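## Task

Get exactly one AA battery into the bin labelled F while every other item stays on the table. No item may stick out over any bin wall, every bin must end up resting flat on the table, and the result must hold without the robot supporting anything.

## Robot and tools

Robot: two Kinova Gen3 arms with 7 joints each, named left_arm and right_arm, each carrying a Robotiq 2F-85 parallel gripper and a wrist camera. Bases in the scene frame: left_arm at (+0.045, +0.319, 0) m, quat_wxyz (+0.995, 0, 0, -0.100); right_arm at (+0.056, -0.345, 0) m, quat_wxyz (+1.000, 0, 0, +0.026).

Scene frame: origin on the tabletop midway between the arms, +x out across the table, +z up, left_arm on the +y side. The arm names do not correspond to image sides. Printed hand positions may be off somewhat, worse when reaching far.

execute_actions(actions, pictures). actions holds at most one item:
- [] only reports the current state and moves nothing.
- {"rows": [...], "steps": n} is a motion of n control steps (1 to 15, each 1/30 s, default 15). Each row covers one step; if there are fewer rows than steps, the final row repeats.
- {"steps": n} without rows is a wait of up to 300 steps, counted from the previous result; thinking time is included.
Each row is one flat list of 20 numbers for both arms: left_arm's 7 joint targets, then its gripper position, force_limit, speed; then the same 10 for right_arm. Joint targets are absolute angles in radians, in the same order as the Joint positions line: waist (-6.283 to 6.283), shoulder (-2.250 to 2.250), upper arm roll (-6.283 to 6.283), elbow (-2.580 to 2.580), forearm roll (-6.283 to 6.283), wrist pitch (-2.100 to 2.100), wrist roll (-6.283 to 6.283). A call is rejected and nothing is sent if a target is more than 0.013 rad beyond a range end and also beyond that joint's last reported angle. True ends may differ from these by up to 0.013 rad; a target past the true end is clipped there and reported as "joint sent to its limit" (possibly about an earlier action). A missing notice does not prove there is more room.

Gripper numbers, each in [-1, 1], absolute: position +1 is fully open (85 mm), pads touch near -0.8, -1 squeezes until blocked. force_limit sets pad force: roughly 20 N at -1, 128 N at 0, 235 N at +1 on a 40 mm object; thin or tiny items may get less. speed sets closing rate: about 20, 85 and 150 mm/s at -1, 0, +1; faster closing adds a few newtons. To keep a gripper unchanged, repeat its previous three numbers; a 0 is a real command. New force or speed only applies once position changes by at least 0.01; to loosen a grip, open first.

Motion limits: each step the sent target stays within 0.304 rad of the measured angle for the first four joints and 0.266 rad for the last three, and it is scaled down if it would move the gripper more than 70 mm. Far moves therefore take several calls, and an arm may still be short of its target when a result arrives. Between calls the arms keep heading to the last row's targets until motion almost stops.

Result lines: each arm's end_effector_position (m) and end_effector_quat_wxyz in the scene frame; this point lies between the pads when closed, with fingertips about 19 mm past it when closed and 6 mm when open. The gripper's fingers extend along its +z and close along its y. Closing also pushes the fingertips about 13 mm farther out, so leave that gap above the table. Joint positions and Joint velocities give one block per arm (rad, rad/s); joint torques are also listed, noisy and offset. object_status: 0 moving, 1 blocked while opening, 2 blocked while closing (a grip), 3 reached target or pads met. A confirmed grip reads 2; any new position resets it to 0 briefly. If a held object slips, fingers close again automatically, except at force_limit -1, where status stays 2 even if the object is gone. position_measured is in counts: 3 fully open, about 78 = 60 mm, 130 = 40 mm, 180 = 20 mm, 230 = pads together. "joint command not followed" means a clearance check changed or blocked joint targets; HELD flags steps where the row was not sent in full.

Cameras: cam_high, cam_left_wrist, cam_right_wrist, all 672x504, attached to each execute_actions result unless pictures is false. zoom_image(camera, region) gives a magnified view of [x0, y0, x1, y1] pixels of that camera's latest image, at most 504x504, origin top-left. read_manual(section) only returns licence texts. finished_scene(scene) ends the given scene and grades it; it cannot be reversed. Replying without a tool call ends everything.

Cautions: do not knock or place anything off the table. Keep the arms from colliding or pressing on each other. Contact torque reaching a load limit (51.3 N m for the first four joints, 32.3 N m for the last three, held weight included) halts that arm for 10 s. Holding loads warms motors; a MOTOR HOT warning appears at 60 °C and at 75 °C the arm sags in an OVER-TEMPERATURE FAULT. Avoid dropping, slamming or shoving objects, and release items so they rest inside the bin on their own, fully within its walls, with the bins left flat. Occasional outside tugs on held parts or pushes on loose objects may occur.

Each tool is called after "Call:" as name(argument=value, ...), one argument or row to a line, values as JSON.

## Session

Call:
execute_actions(
  actions=[],
)

Scene clock: 0.00 s of 4800.00 s.
left_arm: end_effector_position=(+0.2516, +0.5080, +0.3676) position_measured=3 object_status=3 end_effector_quat_wxyz=(-0.163, -0.117, +0.925, +0.324) | right_arm: end_effector_position=(+0.4489, -0.1642, +0.3025) position_measured=3 object_status=3 end_effector_quat_wxyz=(-0.297, +0.797, -0.326, -0.414)
Joint positions: left_arm=[-0.444  0.064  0.131  1.856 -0.652  1.612  1.816] | right_arm=[ 0.415  0.749 -0.569  1.39  -0.577  1.592  3.906]
Joint velocities: left_arm=[-0.     0.    -0.001  0.003  0.001 -0.    -0.   ] | right_arm=[ 0.    -0.     0.    -0.001 -0.     0.     0.   ]
Joint torques (N m, as the joint torque sensors report them, + toward a larger angle): no reading

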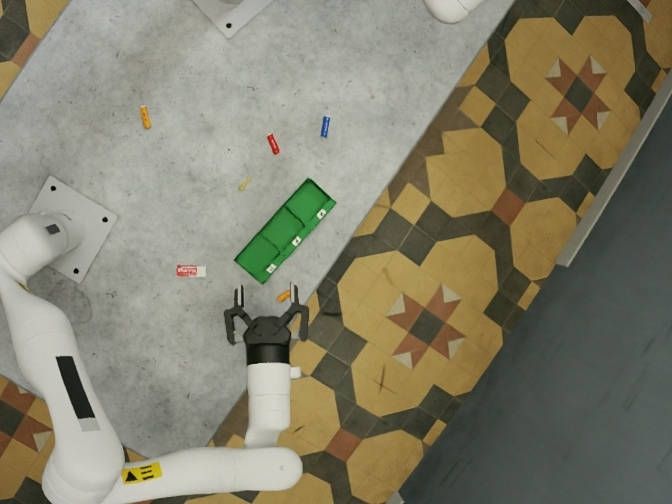

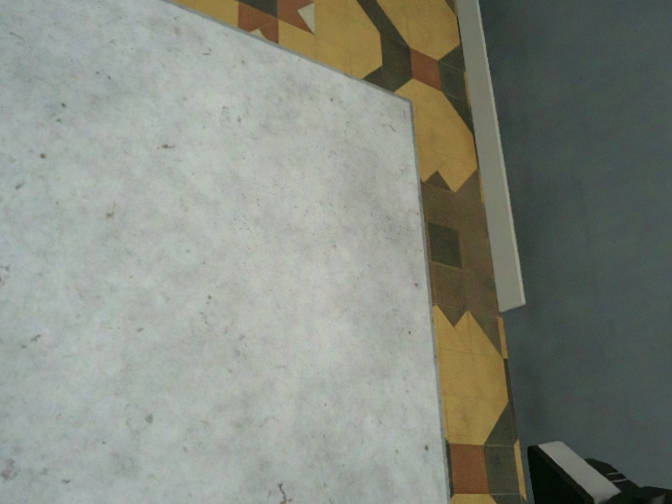

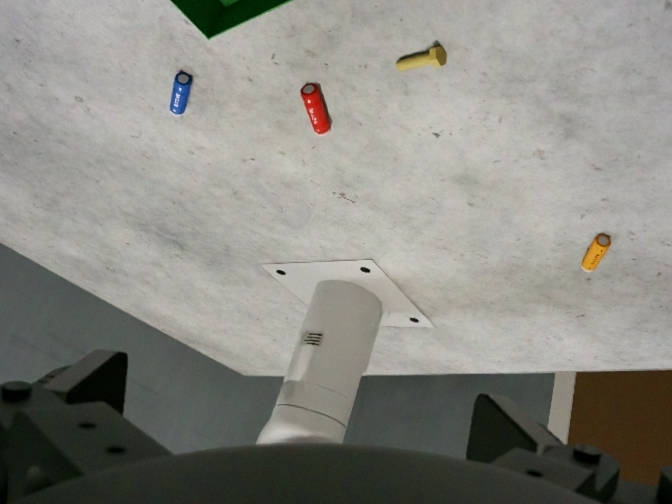

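Call:
zoom_image(
  camera="cam_high",
  region=[120, 90, 360, 310],
)

Call:
zoom_image(
  camera="cam_right_wrist",
  region=[140, 30, 640, 290],
)

Region (120, 90, 360, 310) of cam_high's 672x504 image, scaled by 2.100, with more detail than that image has; it fills the top 462 rows of this view, and the rest is white.

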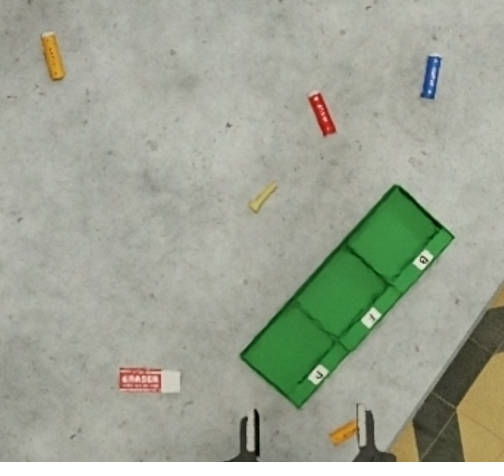

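Region (140, 30, 640, 290) of cam_right_wrist's 672x504 image, scaled by 1.008; it fills the top 262 rows of this view, and the rest is white.

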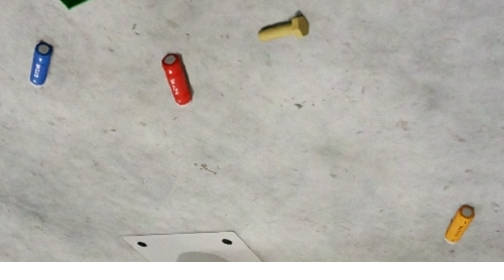

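Call:
zoom_image(
  camera="cam_high",
  region=[230, 170, 345, 290],
)

Call:
zoom_image(
  camera="cam_right_wrist",
  region=[150, 50, 350, 150],
)

Region (230, 170, 345, 290) of cam_high's 672x504 image, scaled by 4.200, with more detail than that image has; it fills the left 483 columns of this view, and the rest is white.

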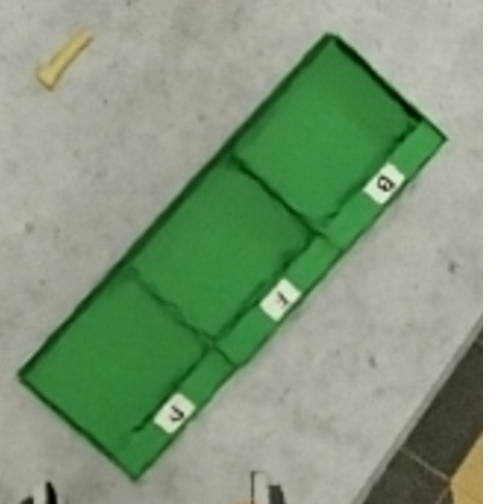

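Region (150, 50, 350, 150) of cam_right_wrist's 672x504 image, scaled by 2.520.

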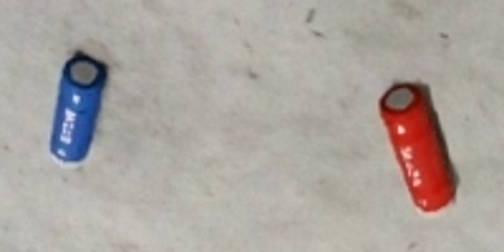

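Call:
execute_actions(
  actions=[
    {"rows":[[-0.444,0.064,0.131,1.856,-0.652,1.612,1.816,1,0,0,-1.0,0.539,0,1.4745,0,1.128,3.14,1,-1,0]],"steps":15},
  ],
  pictures=false,
)

Call:
execute_actions(
  actions=[
    {"steps":60},
  ],
)

Scene clock: 40.70 s of 4800.00 s.
left_arm: end_effector_position=(+0.2518, +0.5081, +0.3677) position_measured=3 object_status=3 end_effector_quat_wxyz=(-0.162, -0.117, +0.925, +0.324) | right_arm: end_effector_position=(+0.5106, -0.2108, +0.2006) position_measured=3 object_status=3 end_effector_quat_wxyz=(-0.054, +0.857, -0.499, -0.120)
Joint positions: left_arm=[-0.444  0.064  0.131  1.856 -0.652  1.612  1.816] | right_arm=[-0.05   0.565 -0.134  1.465 -0.181  1.225  3.51 ]
Joint velocities: left_arm=[ 0.    -0.001 -0.001 -0.001  0.001 -0.    -0.001] | right_arm=[-1.322 -0.161  0.962  0.065  1.123 -0.685 -1.178]
Joint torques (N m, as the joint torque sensors report them, + toward a larger angle): left_arm=[-0.42 -8.43 -0.23 -7.09 -2.06  1.07 -0.25] | right_arm=[ -1.5  -19.74  -2.94  -8.23  -1.15   0.85  -0.21]
Steps of this call (steps 1 to 90: nothing new was sent; then 37.20 s passed at rest; steps 91 to 105: all 15 steps of this action). Readings (joint positions | what the end effector reports):
91: left_arm=[-0.444 0.064 0.131 1.856 -0.652 1.612 1.816] | right_arm=[0.414 0.748 -0.568 1.391 -0.576 1.592 3.906] | left_arm position_measured=3 object_status=3 | right_arm position_measured=3 object_status=3
92: left_arm=[-0.444 0.064 0.131 1.856 -0.652 1.612 1.816] | right_arm=[0.407 0.743 -0.562 1.392 -0.572 1.587 3.902] | left_arm position_measured=3 object_status=3 | right_arm position_measured=3 object_status=3
94: left_arm=[-0.444 0.064 0.131 1.856 -0.652 1.612 1.816] | right_arm=[0.376 0.722 -0.536 1.400 -0.549 1.564 3.879] | left_arm position_measured=3 object_status=3 | right_arm position_measured=3 object_status=3
98: left_arm=[-0.444 0.064 0.131 1.856 -0.652 1.612 1.816] | right_arm=[0.249 0.643 -0.416 1.431 -0.443 1.458 3.772] | left_arm position_measured=3 object_status=3 | right_arm position_measured=3 object_status=3
105: the state above

Scene clock: 42.70 s of 4800.00 s.
left_arm: end_effector_position=(+0.2518, +0.5081, +0.3677) position_measured=3 object_status=3 end_effector_quat_wxyz=(-0.162, -0.117, +0.925, +0.324) | right_arm: end_effector_position=(+0.3256, +0.0769, +0.2000) position_measured=3 object_status=3 end_effector_quat_wxyz=(-0.000, +0.966, -0.257, +0.000)
Joint positions: left_arm=[-0.444  0.064  0.131  1.856 -0.652  1.612  1.816] | right_arm=[-1.     0.539 -0.     1.474  0.     1.128  3.14 ]
Joint velocities: left_arm=[-0.    -0.001 -0.001  0.001  0.003 -0.     0.   ] | right_arm=[-0.003 -0.    -0.001 -0.     0.     0.001  0.001]
Joint torques (N m, as the joint torque sensors report them, + toward a larger angle): left_arm=[-0.27 -8.23 -0.16 -7.23 -2.14  0.93 -0.27] | right_arm=[  0.37 -19.     0.06  -8.56   0.26   0.26  -0.37]
Steps of this call (steps 1 to 60: the robot went on to your last target). Readings (joint positions | what the end effector reports):
1: left_arm=[-0.444 0.064 0.131 1.856 -0.652 1.612 1.816] | right_arm=[-0.094 0.560 -0.105 1.467 -0.145 1.205 3.471] | left_arm position_measured=3 object_status=3 | right_arm position_measured=3 object_status=3
2: left_arm=[-0.444 0.064 0.131 1.856 -0.652 1.612 1.816] | right_arm=[-0.138 0.556 -0.081 1.469 -0.115 1.188 3.431] | left_arm position_measured=3 object_status=3 | right_arm position_measured=3 object_status=3
4: left_arm=[-0.444 0.064 0.131 1.856 -0.652 1.612 1.816] | right_arm=[-0.223 0.550 -0.048 1.471 -0.070 1.164 3.354] | left_arm position_measured=3 object_status=3 | right_arm position_measured=3 object_status=3
8: left_arm=[-0.444 0.064 0.131 1.856 -0.652 1.612 1.816] | right_arm=[-0.360 0.545 -0.020 1.472 -0.029 1.143 3.248] | left_arm position_measured=3 object_status=3 | right_arm position_measured=3 object_status=3
60: the state above
All arms were judged still, so your last target was given up. Only a new action makes them travel on or press farther. Fingers that are still opening or closing keep moving.

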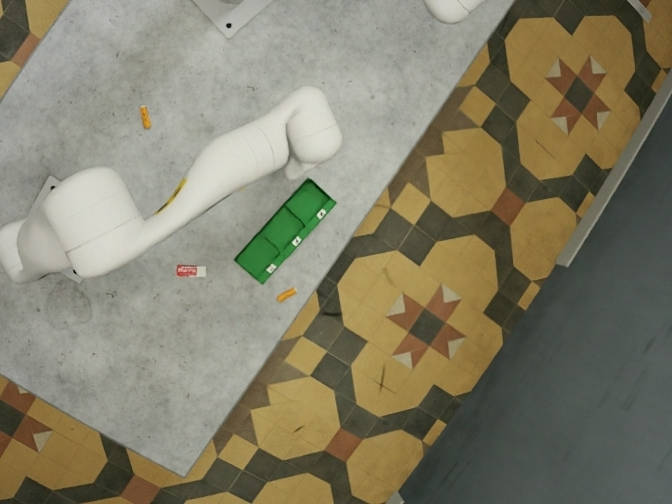

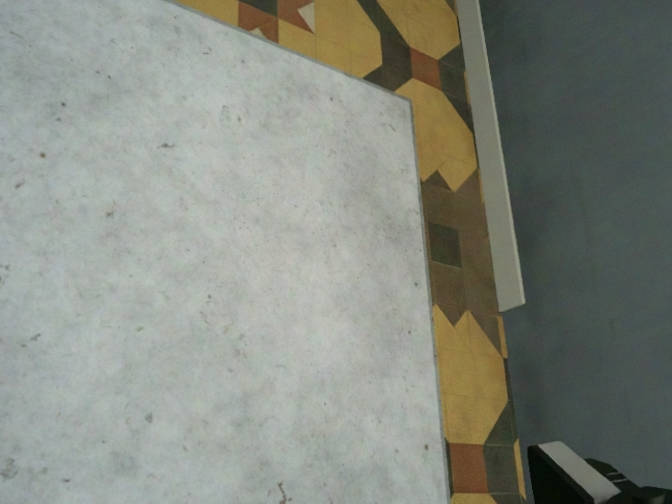

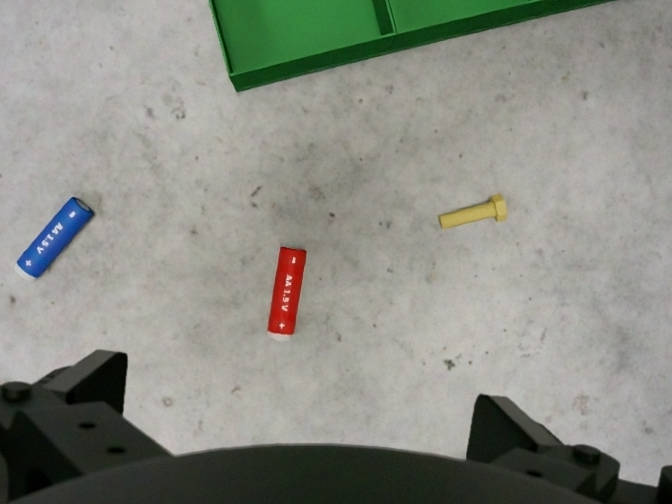

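Call:
execute_actions(
  actions=[
    {"rows":[[-0.444,0.064,0.131,1.856,-0.652,1.612,1.816,1,0,0,-1.0,0.6997,0,1.6257,0,0.8162,3.14,1,-1,0]],"steps":15},
  ],
  pictures=false,
)

Call:
execute_actions(
  actions=[
    {"steps":25},
  ],
)

Scene clock: 54.60 s of 4800.00 s.
left_arm: end_effector_position=(+0.2518, +0.5081, +0.3677) position_measured=3 object_status=3 end_effector_quat_wxyz=(-0.162, -0.117, +0.925, +0.324) | right_arm: end_effector_position=(+0.3258, +0.0773, +0.0813) position_measured=3 object_status=3 end_effector_quat_wxyz=(-0.001, +0.966, -0.257, +0.000)
Joint positions: left_arm=[-0.444  0.064  0.131  1.856 -0.652  1.612  1.816] | right_arm=[-1.     0.697 -0.     1.625 -0.     0.817  3.14 ]
Joint velocities: left_arm=[ 0.     0.    -0.002 -0.001  0.     0.    -0.001] | right_arm=[ 0.001  0.02   0.002  0.006  0.    -0.013  0.001]
Joint torques (N m, as the joint torque sensors report them, + toward a larger angle): left_arm=[-0.33 -8.42 -0.27 -7.08 -1.94  1.21 -0.36] | right_arm=[  0.4  -19.8   -0.09  -6.68   0.2    0.24  -0.45]
Steps of this call (steps 1 to 90: nothing new was sent; then 8.40 s passed at rest; steps 91 to 105: all 15 steps of this action). Readings (joint positions | what the end effector reports):
91: left_arm=[-0.444 0.064 0.131 1.856 -0.652 1.612 1.816] | right_arm=[-1.000 0.540 0.000 1.475 0.000 1.127 3.140] | left_arm position_measured=3 object_status=3 | right_arm position_measured=3 object_status=3
92: left_arm=[-0.444 0.064 0.131 1.856 -0.652 1.612 1.816] | right_arm=[-1.000 0.546 0.000 1.480 0.000 1.118 3.140] | left_arm position_measured=3 object_status=3 | right_arm position_measured=3 object_status=3
94: left_arm=[-0.444 0.064 0.131 1.856 -0.652 1.612 1.816] | right_arm=[-1.000 0.575 0.000 1.504 0.000 1.073 3.140] | left_arm position_measured=3 object_status=3 | right_arm position_measured=3 object_status=3
98: left_arm=[-0.444 0.064 0.131 1.856 -0.652 1.612 1.816] | right_arm=[-1.000 0.653 -0.000 1.580 -0.000 0.918 3.140] | left_arm position_measured=3 object_status=3 | right_arm position_measured=3 object_status=3
105: the state above

Scene clock: 55.43 s of 4800.00 s.
left_arm: end_effector_position=(+0.2518, +0.5081, +0.3677) position_measured=3 object_status=3 end_effector_quat_wxyz=(-0.162, -0.117, +0.925, +0.324) | right_arm: end_effector_position=(+0.3256, +0.0769, +0.0801) position_measured=3 object_status=3 end_effector_quat_wxyz=(+0.000, +0.966, -0.257, -0.000)
Joint positions: left_arm=[-0.444  0.064  0.131  1.856 -0.652  1.612  1.816] | right_arm=[-1.     0.7    0.     1.626  0.     0.816  3.14 ]
Joint velocities: left_arm=[-0.    -0.     0.001 -0.001  0.     0.    -0.   ] | right_arm=[ 0.001 -0.    -0.001 -0.    -0.     0.    -0.001]
Joint torques (N m, as the joint torque sensors report them, + toward a larger angle): left_arm=[-0.43 -8.5  -0.17 -7.09 -2.06  0.99 -0.39] | right_arm=[  0.43 -20.07   0.22  -6.85   0.22   0.31  -0.46]
Steps of this call (steps 1 to 15: the robot went on to your last target; steps 16 to 25: nothing new was sent). Readings (joint positions | what the end effector reports):
1: left_arm=[-0.444 0.064 0.131 1.856 -0.652 1.612 1.816] | right_arm=[-1.000 0.698 -0.000 1.625 0.000 0.816 3.140] | left_arm position_measured=3 object_status=3 | right_arm position_measured=3 object_status=3
2: left_arm=[-0.444 0.064 0.131 1.856 -0.652 1.612 1.816] | right_arm=[-1.000 0.698 -0.000 1.626 0.000 0.816 3.140] | left_arm position_measured=3 object_status=3 | right_arm position_measured=3 object_status=3
4: left_arm=[-0.444 0.064 0.131 1.856 -0.652 1.612 1.816] | right_arm=[-1.000 0.699 0.000 1.626 0.000 0.816 3.140] | left_arm position_measured=3 object_status=3 | right_arm position_measured=3 object_status=3
8: left_arm=[-0.444 0.064 0.131 1.856 -0.652 1.612 1.816] | right_arm=[-1.000 0.700 -0.000 1.626 -0.000 0.816 3.140] | left_arm position_measured=3 object_status=3 | right_arm position_measured=3 object_status=3
25: the state above
All arms were judged still, so your last target was given up. Only a new action makes them travel on or press farther. Fingers that are still opening or closing keep moving.

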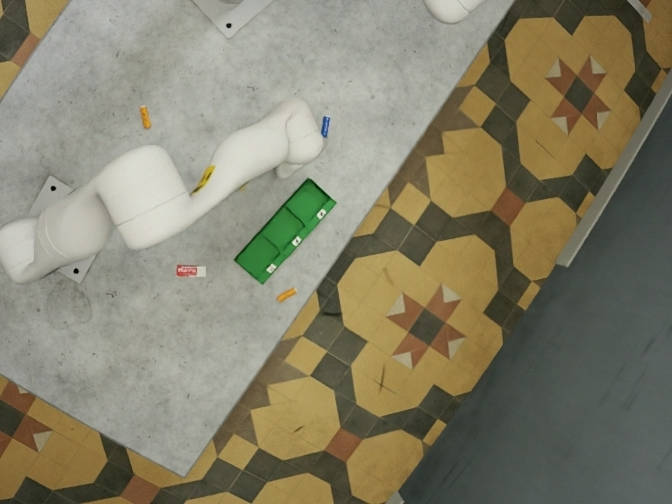

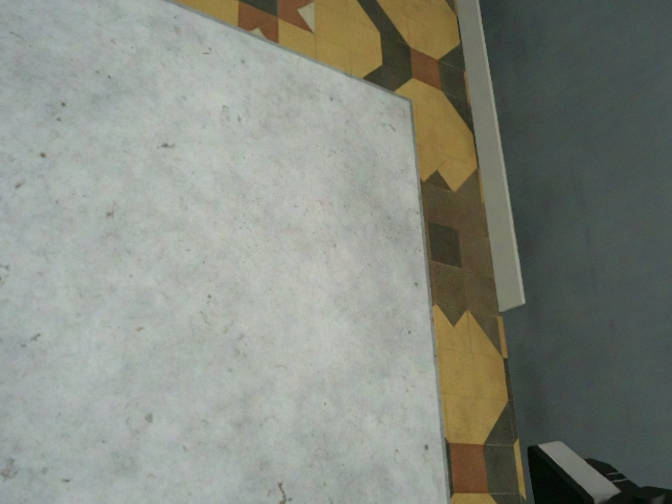

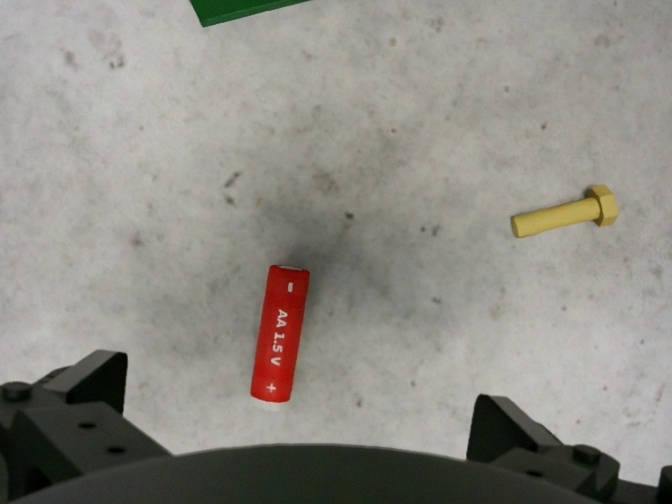

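Call:
execute_actions(
  actions=[
    {"rows":[[-0.444,0.064,0.131,1.856,-0.652,1.612,1.816,1,0,0,-0.99,0.74,0,1.625,0,0.777,3.14,0,-1,0],[-0.444,0.064,0.131,1.856,-0.652,1.612,1.816,1,0,0,-0.99,0.74,0,1.625,0,0.777,3.14,0,-1,0],[-0.444,0.064,0.131,1.856,-0.652,1.612,1.816,1,0,0,-0.99,0.74,0,1.625,0,0.777,3.14,0,-1,0],[-0.444,0.064,0.131,1.856,-0.652,1.612,1.816,1,0,0,-0.99,0.76,0,1.627,0,0.755,3.14,0,-1,0],[-0.444,0.064,0.131,1.856,-0.652,1.612,1.816,1,0,0,-0.99,0.77,0,1.628,0,0.744,3.14,0,-1,0],[-0.444,0.064,0.131,1.856,-0.652,1.612,1.816,1,0,0,-0.99,0.78,0,1.629,0,0.733,3.14,0,-1,0],[-0.444,0.064,0.131,1.856,-0.652,1.612,1.816,1,0,0,-0.99,0.79,0,1.630,0,0.722,3.14,0,-1,0],[-0.444,0.064,0.131,1.856,-0.652,1.612,1.816,1,0,0,-0.99,0.80,0,1.6315,0,0.710,3.14,0,-1,0],[-0.444,0.064,0.131,1.856,-0.652,1.612,1.816,1,0,0,-0.99,0.81,0,1.6327,0,0.6989,3.14,0,-1,0]],"steps":15},
  ],
  pictures=false,
)

Call:
execute_actions(
  actions=[
    {"steps":15},
  ],
)

Scene clock: 75.90 s of 4800.00 s.
left_arm: end_effector_position=(+0.2518, +0.5081, +0.3677) position_measured=3 object_status=3 end_effector_quat_wxyz=(-0.162, -0.117, +0.925, +0.324) | right_arm: end_effector_position=(+0.3335, +0.0806, +0.0241) position_measured=96 object_status=0 end_effector_quat_wxyz=(-0.001, +0.965, -0.262, +0.000)
Joint positions: left_arm=[-0.444  0.064  0.131  1.856 -0.652  1.612  1.816] | right_arm=[-0.99   0.808 -0.     1.633 -0.     0.699  3.14 ]
Joint velocities: left_arm=[-0.     0.     0.001  0.001  0.    -0.     0.   ] | right_arm=[ 0.     0.02  -0.001 -0.002  0.    -0.009 -0.002]
Joint torques (N m, as the joint torque sensors report them, + toward a larger angle): left_arm=[-0.38 -8.54 -0.29 -6.99 -2.07  0.91 -0.14] | right_arm=[  0.44 -21.02   0.29  -5.99   0.18   0.29  -0.48]
Steps of this call (steps 1 to 90: nothing new was sent; then 16.97 s passed at rest; steps 91 to 105: all 15 steps of this action). Readings (joint positions | what the end effector reports):
91: left_arm=[-0.444 0.064 0.131 1.856 -0.652 1.612 1.816] | right_arm=[-1.000 0.701 -0.000 1.626 -0.000 0.815 3.140] | left_arm position_measured=3 object_status=3 | right_arm position_measured=3 object_status=0
92: left_arm=[-0.444 0.064 0.131 1.856 -0.652 1.612 1.816] | right_arm=[-0.998 0.707 -0.000 1.625 -0.000 0.810 3.140] | left_arm position_measured=3 object_status=3 | right_arm position_measured=4 object_status=0
94: left_arm=[-0.444 0.064 0.131 1.856 -0.652 1.612 1.816] | right_arm=[-0.993 0.730 -0.000 1.625 -0.000 0.790 3.140] | left_arm position_measured=3 object_status=3 | right_arm position_measured=15 object_status=0
98: left_arm=[-0.444 0.064 0.131 1.856 -0.652 1.612 1.816] | right_arm=[-0.991 0.772 0.000 1.628 0.000 0.742 3.140] | left_arm position_measured=3 object_status=3 | right_arm position_measured=43 object_status=0
105: the state above

Scene clock: 76.40 s of 4800.00 s.
left_arm: end_effector_position=(+0.2518, +0.5081, +0.3677) position_measured=3 object_status=3 end_effector_quat_wxyz=(-0.162, -0.117, +0.925, +0.324) | right_arm: end_effector_position=(+0.3333, +0.0802, +0.0230) position_measured=128 object_status=3 end_effector_quat_wxyz=(-0.000, +0.965, -0.262, +0.000)
Joint positions: left_arm=[-0.444  0.064  0.131  1.856 -0.652  1.612  1.816] | right_arm=[-0.99   0.81   0.     1.633  0.     0.699  3.14 ]
Joint velocities: left_arm=[ 0.001 -0.     0.002 -0.     0.     0.     0.001] | right_arm=[-0.001  0.    -0.001  0.001 -0.     0.    -0.001]
Joint torques (N m, as the joint torque sensors report them, + toward a larger angle): left_arm=[-0.45 -8.31  0.04 -6.78 -1.98  1.04 -0.31] | right_arm=[  0.53 -21.     0.18  -6.2    0.23   0.31  -0.4 ]
Steps of this call (steps 1 to 15: the robot went on to your last target). Readings (joint positions | what the end effector reports):
1: left_arm=[-0.444 0.064 0.131 1.856 -0.652 1.612 1.816] | right_arm=[-0.990 0.808 -0.000 1.633 0.000 0.699 3.140] | left_arm position_measured=3 object_status=3 | right_arm position_measured=104 object_status=0
2: left_arm=[-0.444 0.064 0.131 1.856 -0.652 1.612 1.816] | right_arm=[-0.990 0.809 0.000 1.633 0.000 0.699 3.140] | left_arm position_measured=3 object_status=3 | right_arm position_measured=111 object_status=0
4: left_arm=[-0.444 0.064 0.131 1.856 -0.652 1.612 1.816] | right_arm=[-0.990 0.809 0.000 1.633 0.000 0.699 3.140] | left_arm position_measured=3 object_status=3 | right_arm position_measured=123 object_status=0
8: left_arm=[-0.444 0.064 0.131 1.856 -0.652 1.612 1.816] | right_arm=[-0.990 0.810 0.000 1.633 0.000 0.699 3.140] | left_arm position_measured=3 object_status=3 | right_arm position_measured=128 object_status=0
15: the state above
All arms were judged still, so your last target was given up. Only a new action makes them travel on or press farther. Fingers that are still opening or closing keep moving.

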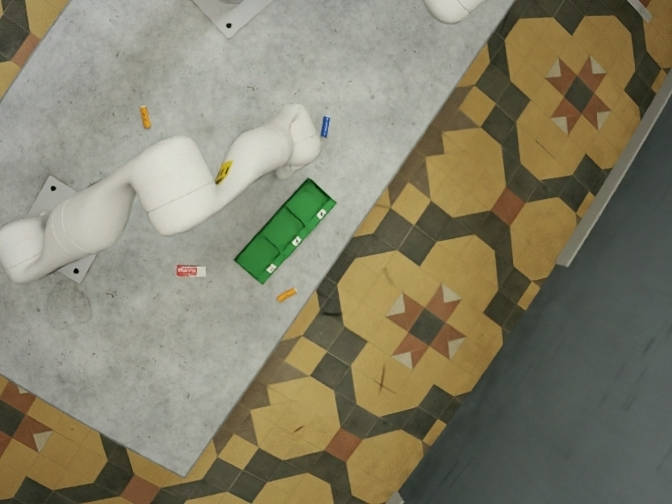

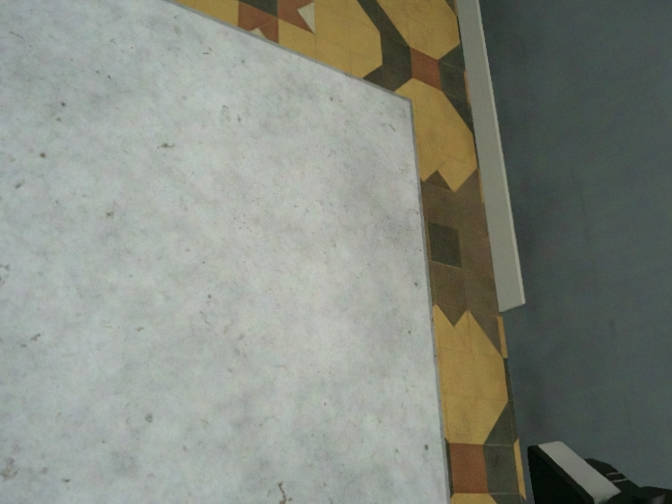

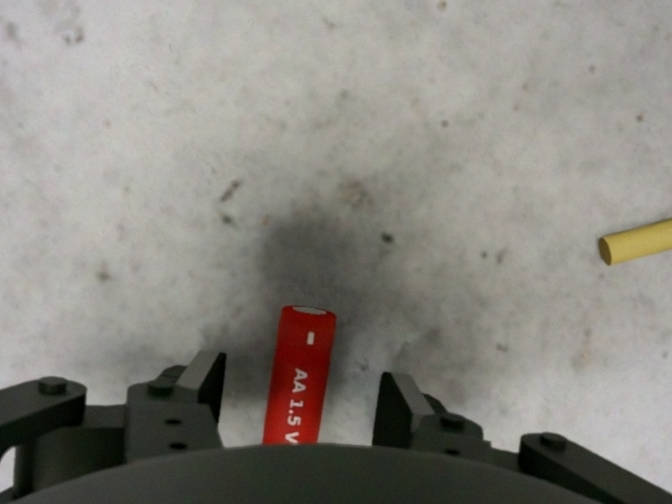

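Call:
execute_actions(
  actions=[
    {"rows":[[-0.444,0.064,0.131,1.856,-0.652,1.612,1.816,1,0,0,-0.99,0.817,0,1.6327,0,0.692,3.14,0,-1,0],[-0.444,0.064,0.131,1.856,-0.652,1.612,1.816,1,0,0,-0.99,0.817,0,1.6327,0,0.692,3.14,0,-1,0],[-0.444,0.064,0.131,1.856,-0.652,1.612,1.816,1,0,0,-0.99,0.817,0,1.6327,0,0.692,3.14,0,-1,0],[-0.444,0.064,0.131,1.856,-0.652,1.612,1.816,1,0,0,-0.99,0.817,0,1.6327,0,0.692,3.14,-1,-0.7,-0.4]],"steps":15},
  ],
  pictures=false,
)

Call:
execute_actions(
  actions=[
    {"steps":15},
  ],
)

Scene clock: 85.30 s of 4800.00 s.
left_arm: end_effector_position=(+0.2518, +0.5081, +0.3677) position_measured=3 object_status=3 end_effector_quat_wxyz=(-0.162, -0.117, +0.925, +0.324) | right_arm: end_effector_position=(+0.3338, +0.0811, +0.0201) position_measured=177 object_status=0 end_effector_quat_wxyz=(-0.001, +0.965, -0.262, +0.000)
Joint positions: left_arm=[-0.444  0.064  0.131  1.856 -0.652  1.612  1.816] | right_arm=[-0.99   0.816  0.     1.632 -0.     0.692  3.14 ]
Joint velocities: left_arm=[-0.001 -0.     0.     0.    -0.002  0.     0.   ] | right_arm=[-0.001 -0.003  0.001 -0.001 -0.    -0.001 -0.   ]
Joint torques (N m, as the joint torque sensors report them, + toward a larger angle): left_arm=[-0.46 -8.46 -0.14 -7.09 -2.01  1.09 -0.17] | right_arm=[  0.42 -19.67   0.16  -5.45   0.22   0.44  -0.44]
Steps of this call (steps 1 to 90: nothing new was sent; then 5.40 s passed at rest; steps 91 to 105: all 15 steps of this action). Readings (joint positions | what the end effector reports):
91: left_arm=[-0.444 0.064 0.131 1.856 -0.652 1.612 1.816] | right_arm=[-0.990 0.811 0.000 1.633 -0.000 0.698 3.140] | left_arm position_measured=3 object_status=3 | right_arm position_measured=128 object_status=3
92: left_arm=[-0.444 0.064 0.131 1.856 -0.652 1.612 1.816] | right_arm=[-0.990 0.814 0.000 1.632 0.000 0.696 3.140] | left_arm position_measured=3 object_status=3 | right_arm position_measured=128 object_status=3
94: left_arm=[-0.444 0.064 0.131 1.856 -0.652 1.612 1.816] | right_arm=[-0.990 0.816 -0.000 1.633 -0.000 0.693 3.140] | left_arm position_measured=3 object_status=3 | right_arm position_measured=128 object_status=0
98: left_arm=[-0.444 0.064 0.131 1.856 -0.652 1.612 1.816] | right_arm=[-0.990 0.817 -0.000 1.633 0.000 0.692 3.140] | left_arm position_measured=3 object_status=3 | right_arm position_measured=141 object_status=0
105: the state above

Scene clock: 85.80 s of 4800.00 s.
left_arm: end_effector_position=(+0.2518, +0.5081, +0.3677) position_measured=3 object_status=3 end_effector_quat_wxyz=(-0.162, -0.117, +0.925, +0.324) | right_arm: end_effector_position=(+0.3339, +0.0812, +0.0203) position_measured=198 object_status=2 end_effector_quat_wxyz=(-0.001, +0.965, -0.262, +0.000)
Joint positions: left_arm=[-0.444  0.064  0.131  1.856 -0.652  1.612  1.816] | right_arm=[-0.99   0.816  0.     1.632 -0.     0.692  3.14 ]
Joint velocities: left_arm=[-0.     0.    -0.001  0.     0.     0.     0.   ] | right_arm=[-0.001  0.     0.001 -0.001  0.    -0.    -0.001]
Joint torques (N m, as the joint torque sensors report them, + toward a larger angle): left_arm=[-0.34 -8.48 -0.29 -7.08 -1.93  1.05 -0.31] | right_arm=[  0.57 -19.96   0.19  -5.6    0.18   0.46  -0.46]
Steps of this call (steps 1 to 15: the robot went on to your last target). Readings (joint positions | what the end effector reports):
1: left_arm=[-0.444 0.064 0.131 1.856 -0.652 1.612 1.816] | right_arm=[-0.990 0.816 0.000 1.632 -0.000 0.692 3.140] | left_arm position_measured=3 object_status=3 | right_arm position_measured=183 object_status=0
2: left_arm=[-0.444 0.064 0.131 1.856 -0.652 1.612 1.816] | right_arm=[-0.990 0.816 0.000 1.632 -0.000 0.692 3.140] | left_arm position_measured=3 object_status=3 | right_arm position_measured=188 object_status=0
4: left_arm=[-0.444 0.064 0.131 1.856 -0.652 1.612 1.816] | right_arm=[-0.990 0.816 0.000 1.632 -0.000 0.692 3.140] | left_arm position_measured=3 object_status=3 | right_arm position_measured=197 object_status=0
8: left_arm=[-0.444 0.064 0.131 1.856 -0.652 1.612 1.816] | right_arm=[-0.990 0.816 0.000 1.632 -0.000 0.692 3.140] | left_arm position_measured=3 object_status=3 | right_arm position_measured=198 object_status=0
15: the state above
All arms were judged still, so your last target was given up. Only a new action makes them travel on or press farther. Fingers that are still opening or closing keep moving.

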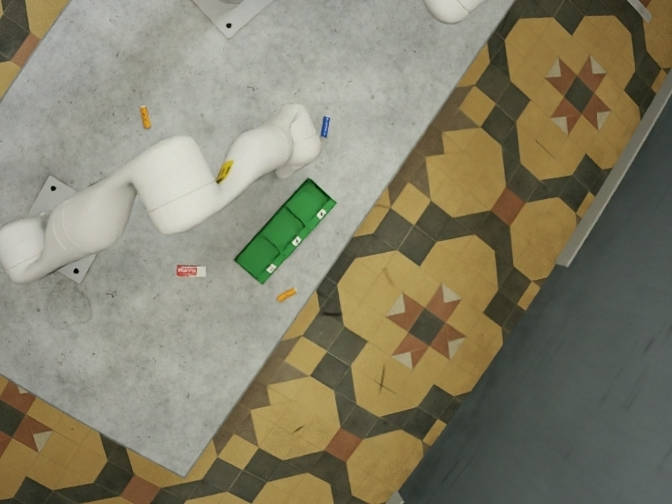

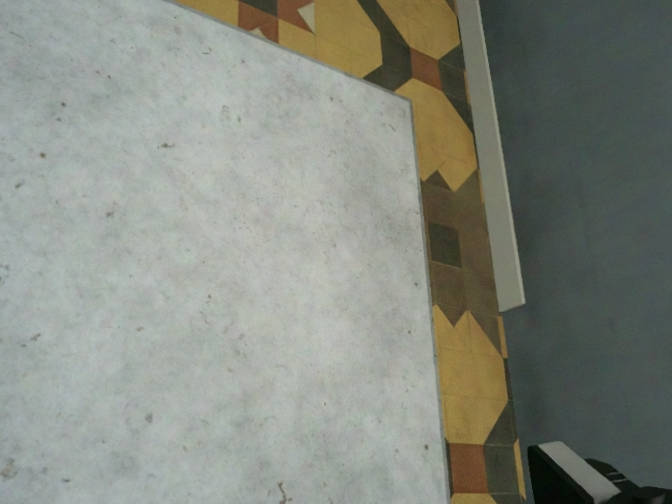

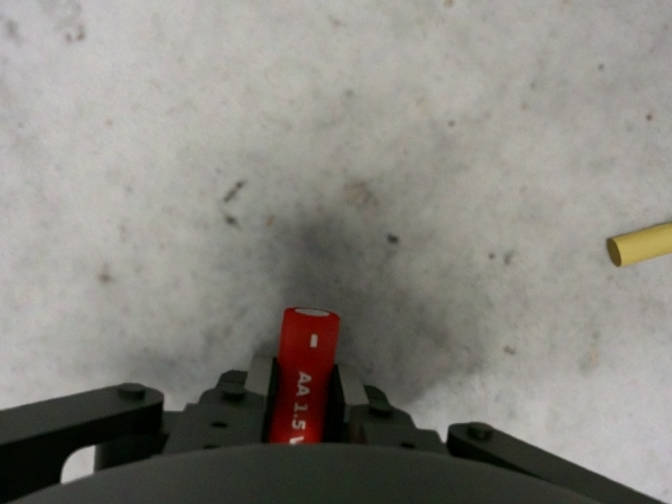

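Call:
execute_actions(
  actions=[
    {"rows":[[-0.444,0.064,0.131,1.856,-0.652,1.612,1.816,1,0,0,-0.99,0.6125,0,1.5985,0,0.9306,3.14,-1,-0.7,-0.4],[-0.444,0.064,0.131,1.856,-0.652,1.612,1.816,1,0,0,-0.99,0.6125,0,1.5985,0,0.9306,3.14,-1,-0.7,-0.4],[-0.444,0.064,0.131,1.856,-0.652,1.612,1.816,1,0,0,-0.99,0.6125,0,1.5985,0,0.9306,3.14,-1,-0.7,-0.4],[-0.444,0.064,0.131,1.856,-0.652,1.612,1.816,1,0,0,-0.99,0.6125,0,1.5985,0,0.9306,3.14,-1,-0.7,-0.4],[-0.444,0.064,0.131,1.856,-0.652,1.612,1.816,1,0,0,-0.99,0.6125,0,1.5985,0,0.9306,3.14,-1,-0.7,-0.4],[-0.444,0.064,0.131,1.856,-0.652,1.612,1.816,1,0,0,-0.99,0.6125,0,1.5985,0,0.9306,3.14,-1,-0.7,-0.4],[-0.444,0.064,0.131,1.856,-0.652,1.612,1.816,1,0,0,-0.99,0.6125,0,1.5985,0,0.9306,3.14,-1,-0.7,-0.4],[-0.444,0.064,0.131,1.856,-0.652,1.612,1.816,1,0,0,-0.99,0.6125,0,1.5985,0,0.9306,3.14,-1,-0.7,-0.4],[-0.444,0.064,0.131,1.856,-0.652,1.612,1.816,1,0,0,-0.604,0.6125,0,1.5985,0,0.9306,3.925,-1,-0.7,-0.4]],"steps":15},
  ],
  pictures=false,
)

Call:
execute_actions(
  actions=[
    {"steps":35},
  ],
)

Scene clock: 105.37 s of 4800.00 s.
left_arm: end_effector_position=(+0.2518, +0.5081, +0.3677) position_measured=3 object_status=3 end_effector_quat_wxyz=(-0.162, -0.117, +0.925, +0.324) | right_arm: end_effector_position=(+0.3714, +0.0412, +0.1227) position_measured=198 object_status=2 end_effector_quat_wxyz=(-0.004, +0.962, -0.272, +0.000)
Joint positions: left_arm=[-0.444  0.064  0.131  1.856 -0.652  1.612  1.816] | right_arm=[-0.881  0.626 -0.002  1.601 -0.001  0.907  3.227]
Joint velocities: left_arm=[-0.002 -0.     0.     0.003 -0.001  0.     0.   ] | right_arm=[ 0.827 -0.033  0.051 -0.004  0.027  0.045  0.732]
Joint torques (N m, as the joint torque sensors report them, + toward a larger angle): left_arm=[-0.17 -8.49 -0.23 -7.28 -2.14  1.04 -0.36] | right_arm=[ -0.11 -20.81  -0.22  -7.58   0.18   0.47  -0.61]
Steps of this call (steps 1 to 90: nothing new was sent; then 16.07 s passed at rest; steps 91 to 105: all 15 steps of this action). Readings (joint positions | what the end effector reports):
91: left_arm=[-0.444 0.064 0.131 1.856 -0.652 1.612 1.816] | right_arm=[-0.990 0.814 0.000 1.632 -0.000 0.693 3.140] | left_arm position_measured=3 object_status=3 | right_arm position_measured=198 object_status=2
92: left_arm=[-0.444 0.064 0.131 1.856 -0.652 1.612 1.816] | right_arm=[-0.990 0.808 -0.000 1.632 -0.000 0.699 3.140] | left_arm position_measured=3 object_status=3 | right_arm position_measured=198 object_status=2
94: left_arm=[-0.444 0.064 0.131 1.856 -0.652 1.612 1.816] | right_arm=[-0.990 0.780 -0.000 1.628 -0.000 0.730 3.140] | left_arm position_measured=3 object_status=3 | right_arm position_measured=198 object_status=2
98: left_arm=[-0.444 0.064 0.131 1.856 -0.652 1.612 1.816] | right_arm=[-0.990 0.680 -0.000 1.610 0.000 0.847 3.140] | left_arm position_measured=3 object_status=3 | right_arm position_measured=198 object_status=2
105: the state above

Scene clock: 106.53 s of 4800.00 s.
left_arm: end_effector_position=(+0.2518, +0.5081, +0.3677) position_measured=3 object_status=3 end_effector_quat_wxyz=(-0.162, -0.117, +0.925, +0.324) | right_arm: end_effector_position=(+0.4627, -0.0634, +0.1300) position_measured=198 object_status=2 end_effector_quat_wxyz=(+0.000, +0.998, -0.066, -0.000)
Joint positions: left_arm=[-0.444  0.064  0.131  1.856 -0.652  1.612  1.816] | right_arm=[-0.604  0.613  0.     1.598  0.     0.931  3.925]
Joint velocities: left_arm=[ 0.    -0.     0.     0.002 -0.    -0.    -0.001] | right_arm=[-0.    -0.    -0.    -0.003 -0.    -0.    -0.   ]
Joint torques (N m, as the joint torque sensors report them, + toward a larger angle): left_arm=[-0.34 -8.59  0.08 -7.19 -2.09  1.04 -0.42] | right_arm=[  0.51 -19.39   0.    -7.73   0.19   0.32  -0.38]
Steps of this call (steps 1 to 35: the robot went on to your last target). Readings (joint positions | what the end effector reports):
1: left_arm=[-0.444 0.064 0.131 1.856 -0.652 1.612 1.816] | right_arm=[-0.854 0.625 -0.001 1.601 -0.000 0.909 3.252] | left_arm position_measured=3 object_status=3 | right_arm position_measured=198 object_status=2
2: left_arm=[-0.444 0.064 0.131 1.856 -0.652 1.612 1.816] | right_arm=[-0.827 0.624 -0.001 1.600 -0.000 0.911 3.277] | left_arm position_measured=3 object_status=3 | right_arm position_measured=198 object_status=2
4: left_arm=[-0.444 0.064 0.131 1.856 -0.652 1.612 1.816] | right_arm=[-0.773 0.622 -0.001 1.600 -0.000 0.916 3.336] | left_arm position_measured=3 object_status=3 | right_arm position_measured=198 object_status=2
8: left_arm=[-0.444 0.064 0.131 1.856 -0.652 1.612 1.816] | right_arm=[-0.681 0.617 0.001 1.599 0.001 0.924 3.492] | left_arm position_measured=3 object_status=3 | right_arm position_measured=198 object_status=2
35: the state above

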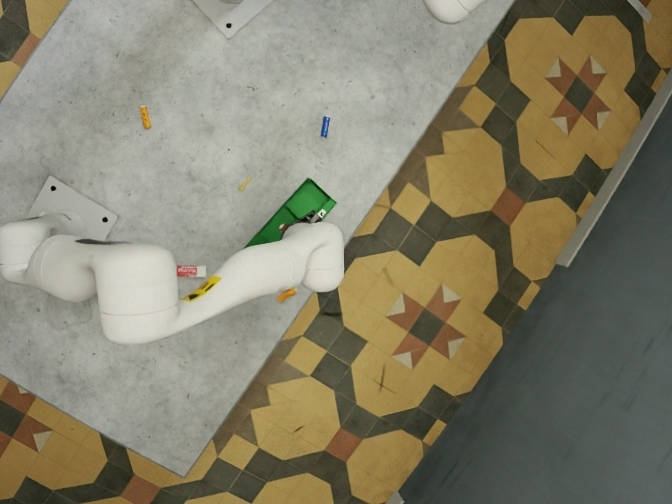

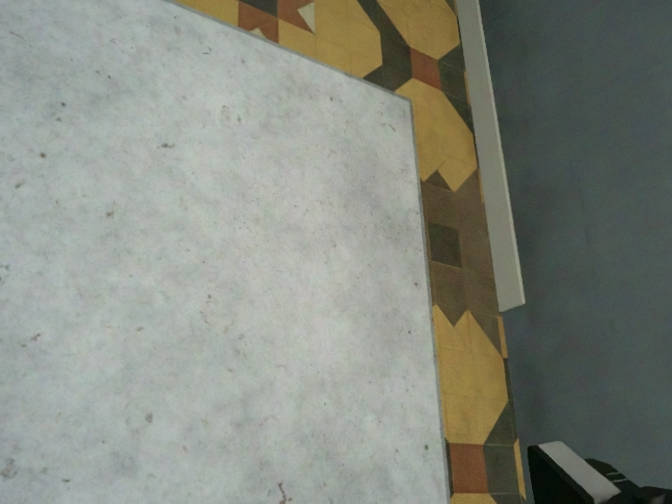

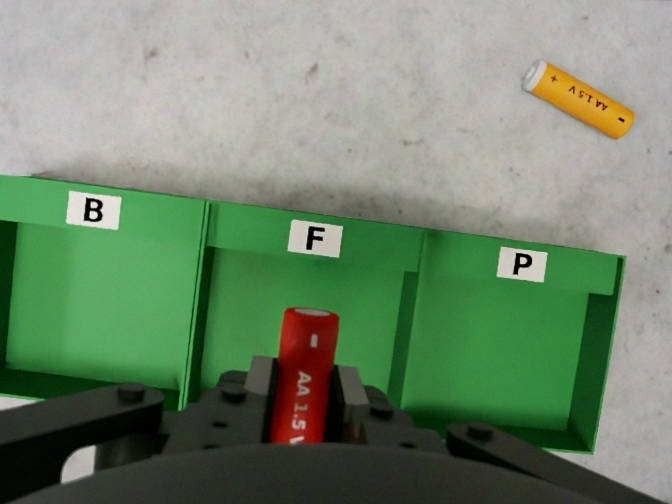

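Call:
execute_actions(
  actions=[
    {"rows":[[-0.444,0.064,0.131,1.856,-0.652,1.612,1.816,1,0,0,-0.604,0.7062,0,1.656,0,0.7794,3.925,-1,-0.7,-0.4],[-0.444,0.064,0.131,1.856,-0.652,1.612,1.816,1,0,0,-0.604,0.7062,0,1.656,0,0.7794,3.925,-1,-0.7,-0.4],[-0.444,0.064,0.131,1.856,-0.652,1.612,1.816,1,0,0,-0.604,0.7062,0,1.656,0,0.7794,3.925,-1,-0.7,-0.4],[-0.444,0.064,0.131,1.856,-0.652,1.612,1.816,1,0,0,-0.604,0.7062,0,1.656,0,0.7794,3.925,-1,-0.7,-0.4],[-0.444,0.064,0.131,1.856,-0.652,1.612,1.816,1,0,0,-0.604,0.7062,0,1.656,0,0.7794,3.925,-1,-0.7,-0.4],[-0.444,0.064,0.131,1.856,-0.652,1.612,1.816,1,0,0,-0.604,0.7062,0,1.656,0,0.7794,3.925,-1,-0.7,-0.4],[-0.444,0.064,0.131,1.856,-0.652,1.612,1.816,1,0,0,-0.604,0.72,0,1.661,0,0.7606,3.925,-1,-0.7,-0.4],[-0.444,0.064,0.131,1.856,-0.652,1.612,1.816,1,0,0,-0.604,0.733,0,1.6655,0,0.7431,3.925,-1,-0.7,-0.4],[-0.444,0.064,0.131,1.856,-0.652,1.612,1.816,1,0,0,-0.604,0.745,0,1.6695,0,0.7271,3.925,-1,-0.7,-0.4],[-0.444,0.064,0.131,1.856,-0.652,1.612,1.816,1,0,0,-0.604,0.757,0,1.673,0,0.7116,3.925,-1,-0.7,-0.4],[-0.444,0.064,0.131,1.856,-0.652,1.612,1.816,1,0,0,-0.604,0.768,0,1.6765,0,0.6971,3.925,-1,-0.7,-0.4],[-0.444,0.064,0.131,1.856,-0.652,1.612,1.816,1,0,0,-0.604,0.777,0,1.679,0,0.6856,3.925,-1,-0.7,-0.4],[-0.444,0.064,0.131,1.856,-0.652,1.612,1.816,1,0,0,-0.604,0.7828,0,1.6805,0,0.6783,3.925,-1,-0.7,-0.4]],"steps":15},
  ],
  pictures=false,
)

Call:
execute_actions(
  actions=[
    {"steps":15},
  ],
)

Scene clock: 135.83 s of 4800.00 s.
left_arm: end_effector_position=(+0.2518, +0.5081, +0.3677) position_measured=3 object_status=3 end_effector_quat_wxyz=(-0.162, -0.117, +0.925, +0.324) | right_arm: end_effector_position=(+0.4619, -0.0633, +0.0311) position_measured=198 object_status=2 end_effector_quat_wxyz=(+0.000, +0.998, -0.066, -0.001)
Joint positions: left_arm=[-0.444  0.064  0.131  1.856 -0.652  1.612  1.816] | right_arm=[-0.604  0.775 -0.001  1.679 -0.001  0.688  3.925]
Joint velocities: left_arm=[ 0.    -0.    -0.001  0.001 -0.001 -0.    -0.001] | right_arm=[-0.01   0.161 -0.022  0.079 -0.019 -0.191 -0.   ]
Joint torques (N m, as the joint torque sensors report them, + toward a larger angle): left_arm=[-0.31 -8.59 -0.3  -7.23 -2.    0.95 -0.19] | right_arm=[  1.09 -24.94   1.57  -8.54   0.74  -0.47  -0.38]
Steps of this call (steps 1 to 15: the robot went on to your last target; steps 16 to 90: nothing new was sent; then 25.80 s passed at rest; steps 91 to 105: all 15 steps of this action). Readings (joint positions | what the end effector reports):
91: left_arm=[-0.444 0.064 0.131 1.856 -0.652 1.612 1.816] | right_arm=[-0.604 0.614 0.000 1.599 -0.000 0.929 3.925] | left_arm position_measured=3 object_status=3 | right_arm position_measured=198 object_status=2
92: left_arm=[-0.444 0.064 0.131 1.856 -0.652 1.612 1.816] | right_arm=[-0.604 0.620 0.000 1.602 0.000 0.921 3.925] | left_arm position_measured=3 object_status=3 | right_arm position_measured=198 object_status=2
94: left_arm=[-0.444 0.064 0.131 1.856 -0.652 1.612 1.816] | right_arm=[-0.604 0.649 0.000 1.618 0.000 0.878 3.925] | left_arm position_measured=3 object_status=3 | right_arm position_measured=198 object_status=2
98: left_arm=[-0.444 0.064 0.131 1.856 -0.652 1.612 1.816] | right_arm=[-0.604 0.706 -0.000 1.655 -0.000 0.782 3.925] | left_arm position_measured=3 object_status=3 | right_arm position_measured=198 object_status=2
105: the state above

Scene clock: 136.33 s of 4800.00 s.
left_arm: end_effector_position=(+0.2518, +0.5081, +0.3677) position_measured=3 object_status=3 end_effector_quat_wxyz=(-0.162, -0.117, +0.925, +0.324) | right_arm: end_effector_position=(+0.4626, -0.0633, +0.0273) position_measured=198 object_status=2 end_effector_quat_wxyz=(-0.000, +0.998, -0.066, +0.000)
Joint positions: left_arm=[-0.444  0.064  0.131  1.856 -0.652  1.612  1.816] | right_arm=[-0.604  0.782 -0.     1.681 -0.     0.679  3.925]
Joint velocities: left_arm=[-0.001 -0.    -0.001  0.001  0.001  0.    -0.   ] | right_arm=[ 0.001  0.    -0.    -0.001 -0.     0.    -0.002]
Joint torques (N m, as the joint torque sensors report them, + toward a larger angle): left_arm=[-0.04 -8.53 -0.25 -7.04 -2.22  1.02 -0.46] | right_arm=[  0.48 -20.09   0.18  -6.18   0.21   0.11  -0.39]
Steps of this call (steps 1 to 15: the robot went on to your last target). Readings (joint positions | what the end effector reports):
1: left_arm=[-0.444 0.064 0.131 1.856 -0.652 1.612 1.816] | right_arm=[-0.605 0.779 -0.001 1.682 -0.001 0.684 3.925] | left_arm position_measured=3 object_status=3 | right_arm position_measured=198 object_status=2
2: left_arm=[-0.444 0.064 0.131 1.856 -0.652 1.612 1.816] | right_arm=[-0.605 0.781 -0.003 1.683 -0.002 0.683 3.925] | left_arm position_measured=3 object_status=3 | right_arm position_measured=198 object_status=2
4: left_arm=[-0.444 0.064 0.131 1.856 -0.652 1.612 1.816] | right_arm=[-0.606 0.781 -0.003 1.684 -0.002 0.683 3.925] | left_arm position_measured=3 object_status=3 | right_arm position_measured=198 object_status=2
8: left_arm=[-0.444 0.064 0.131 1.856 -0.652 1.612 1.816] | right_arm=[-0.605 0.782 -0.001 1.682 -0.000 0.680 3.925] | left_arm position_measured=3 object_status=3 | right_arm position_measured=198 object_status=2
15: the state above
All arms were judged still, so your last target was given up. Only a new action makes them travel on or press farther. Fingers that are still opening or closing keep moving.

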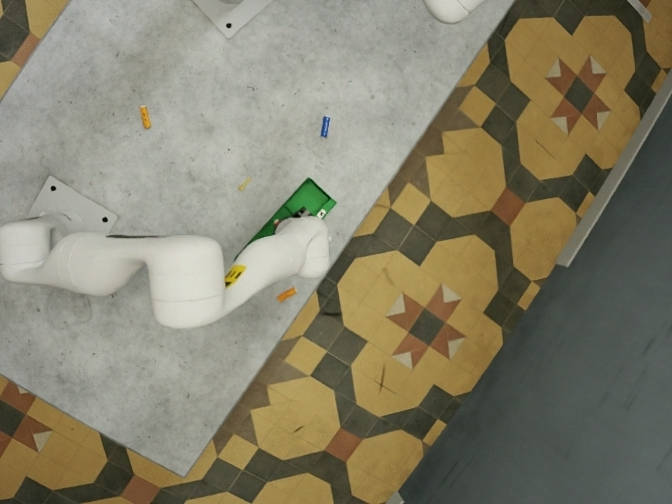

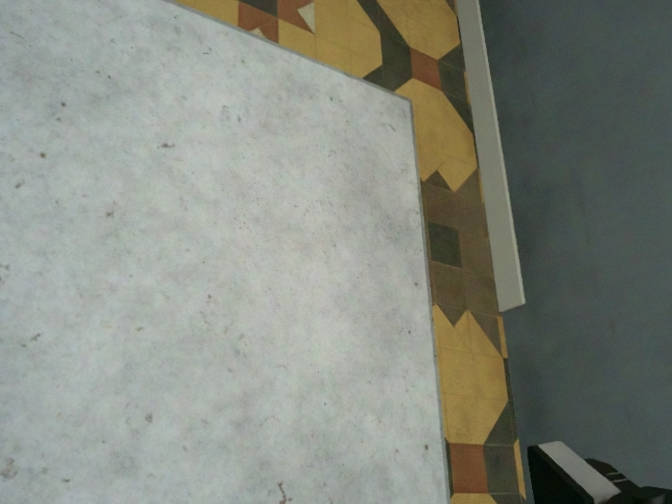

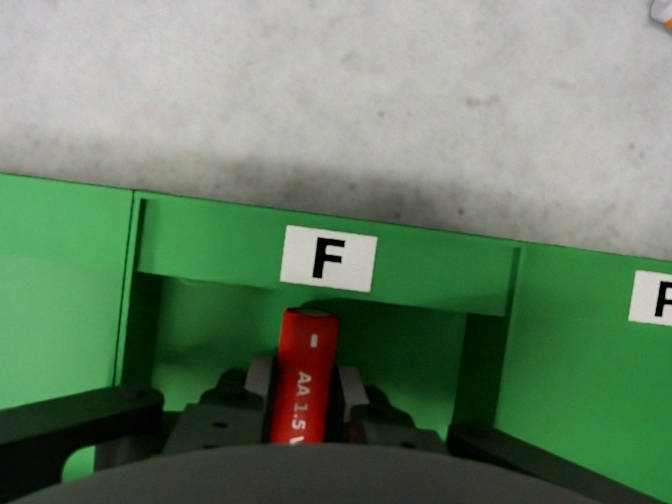

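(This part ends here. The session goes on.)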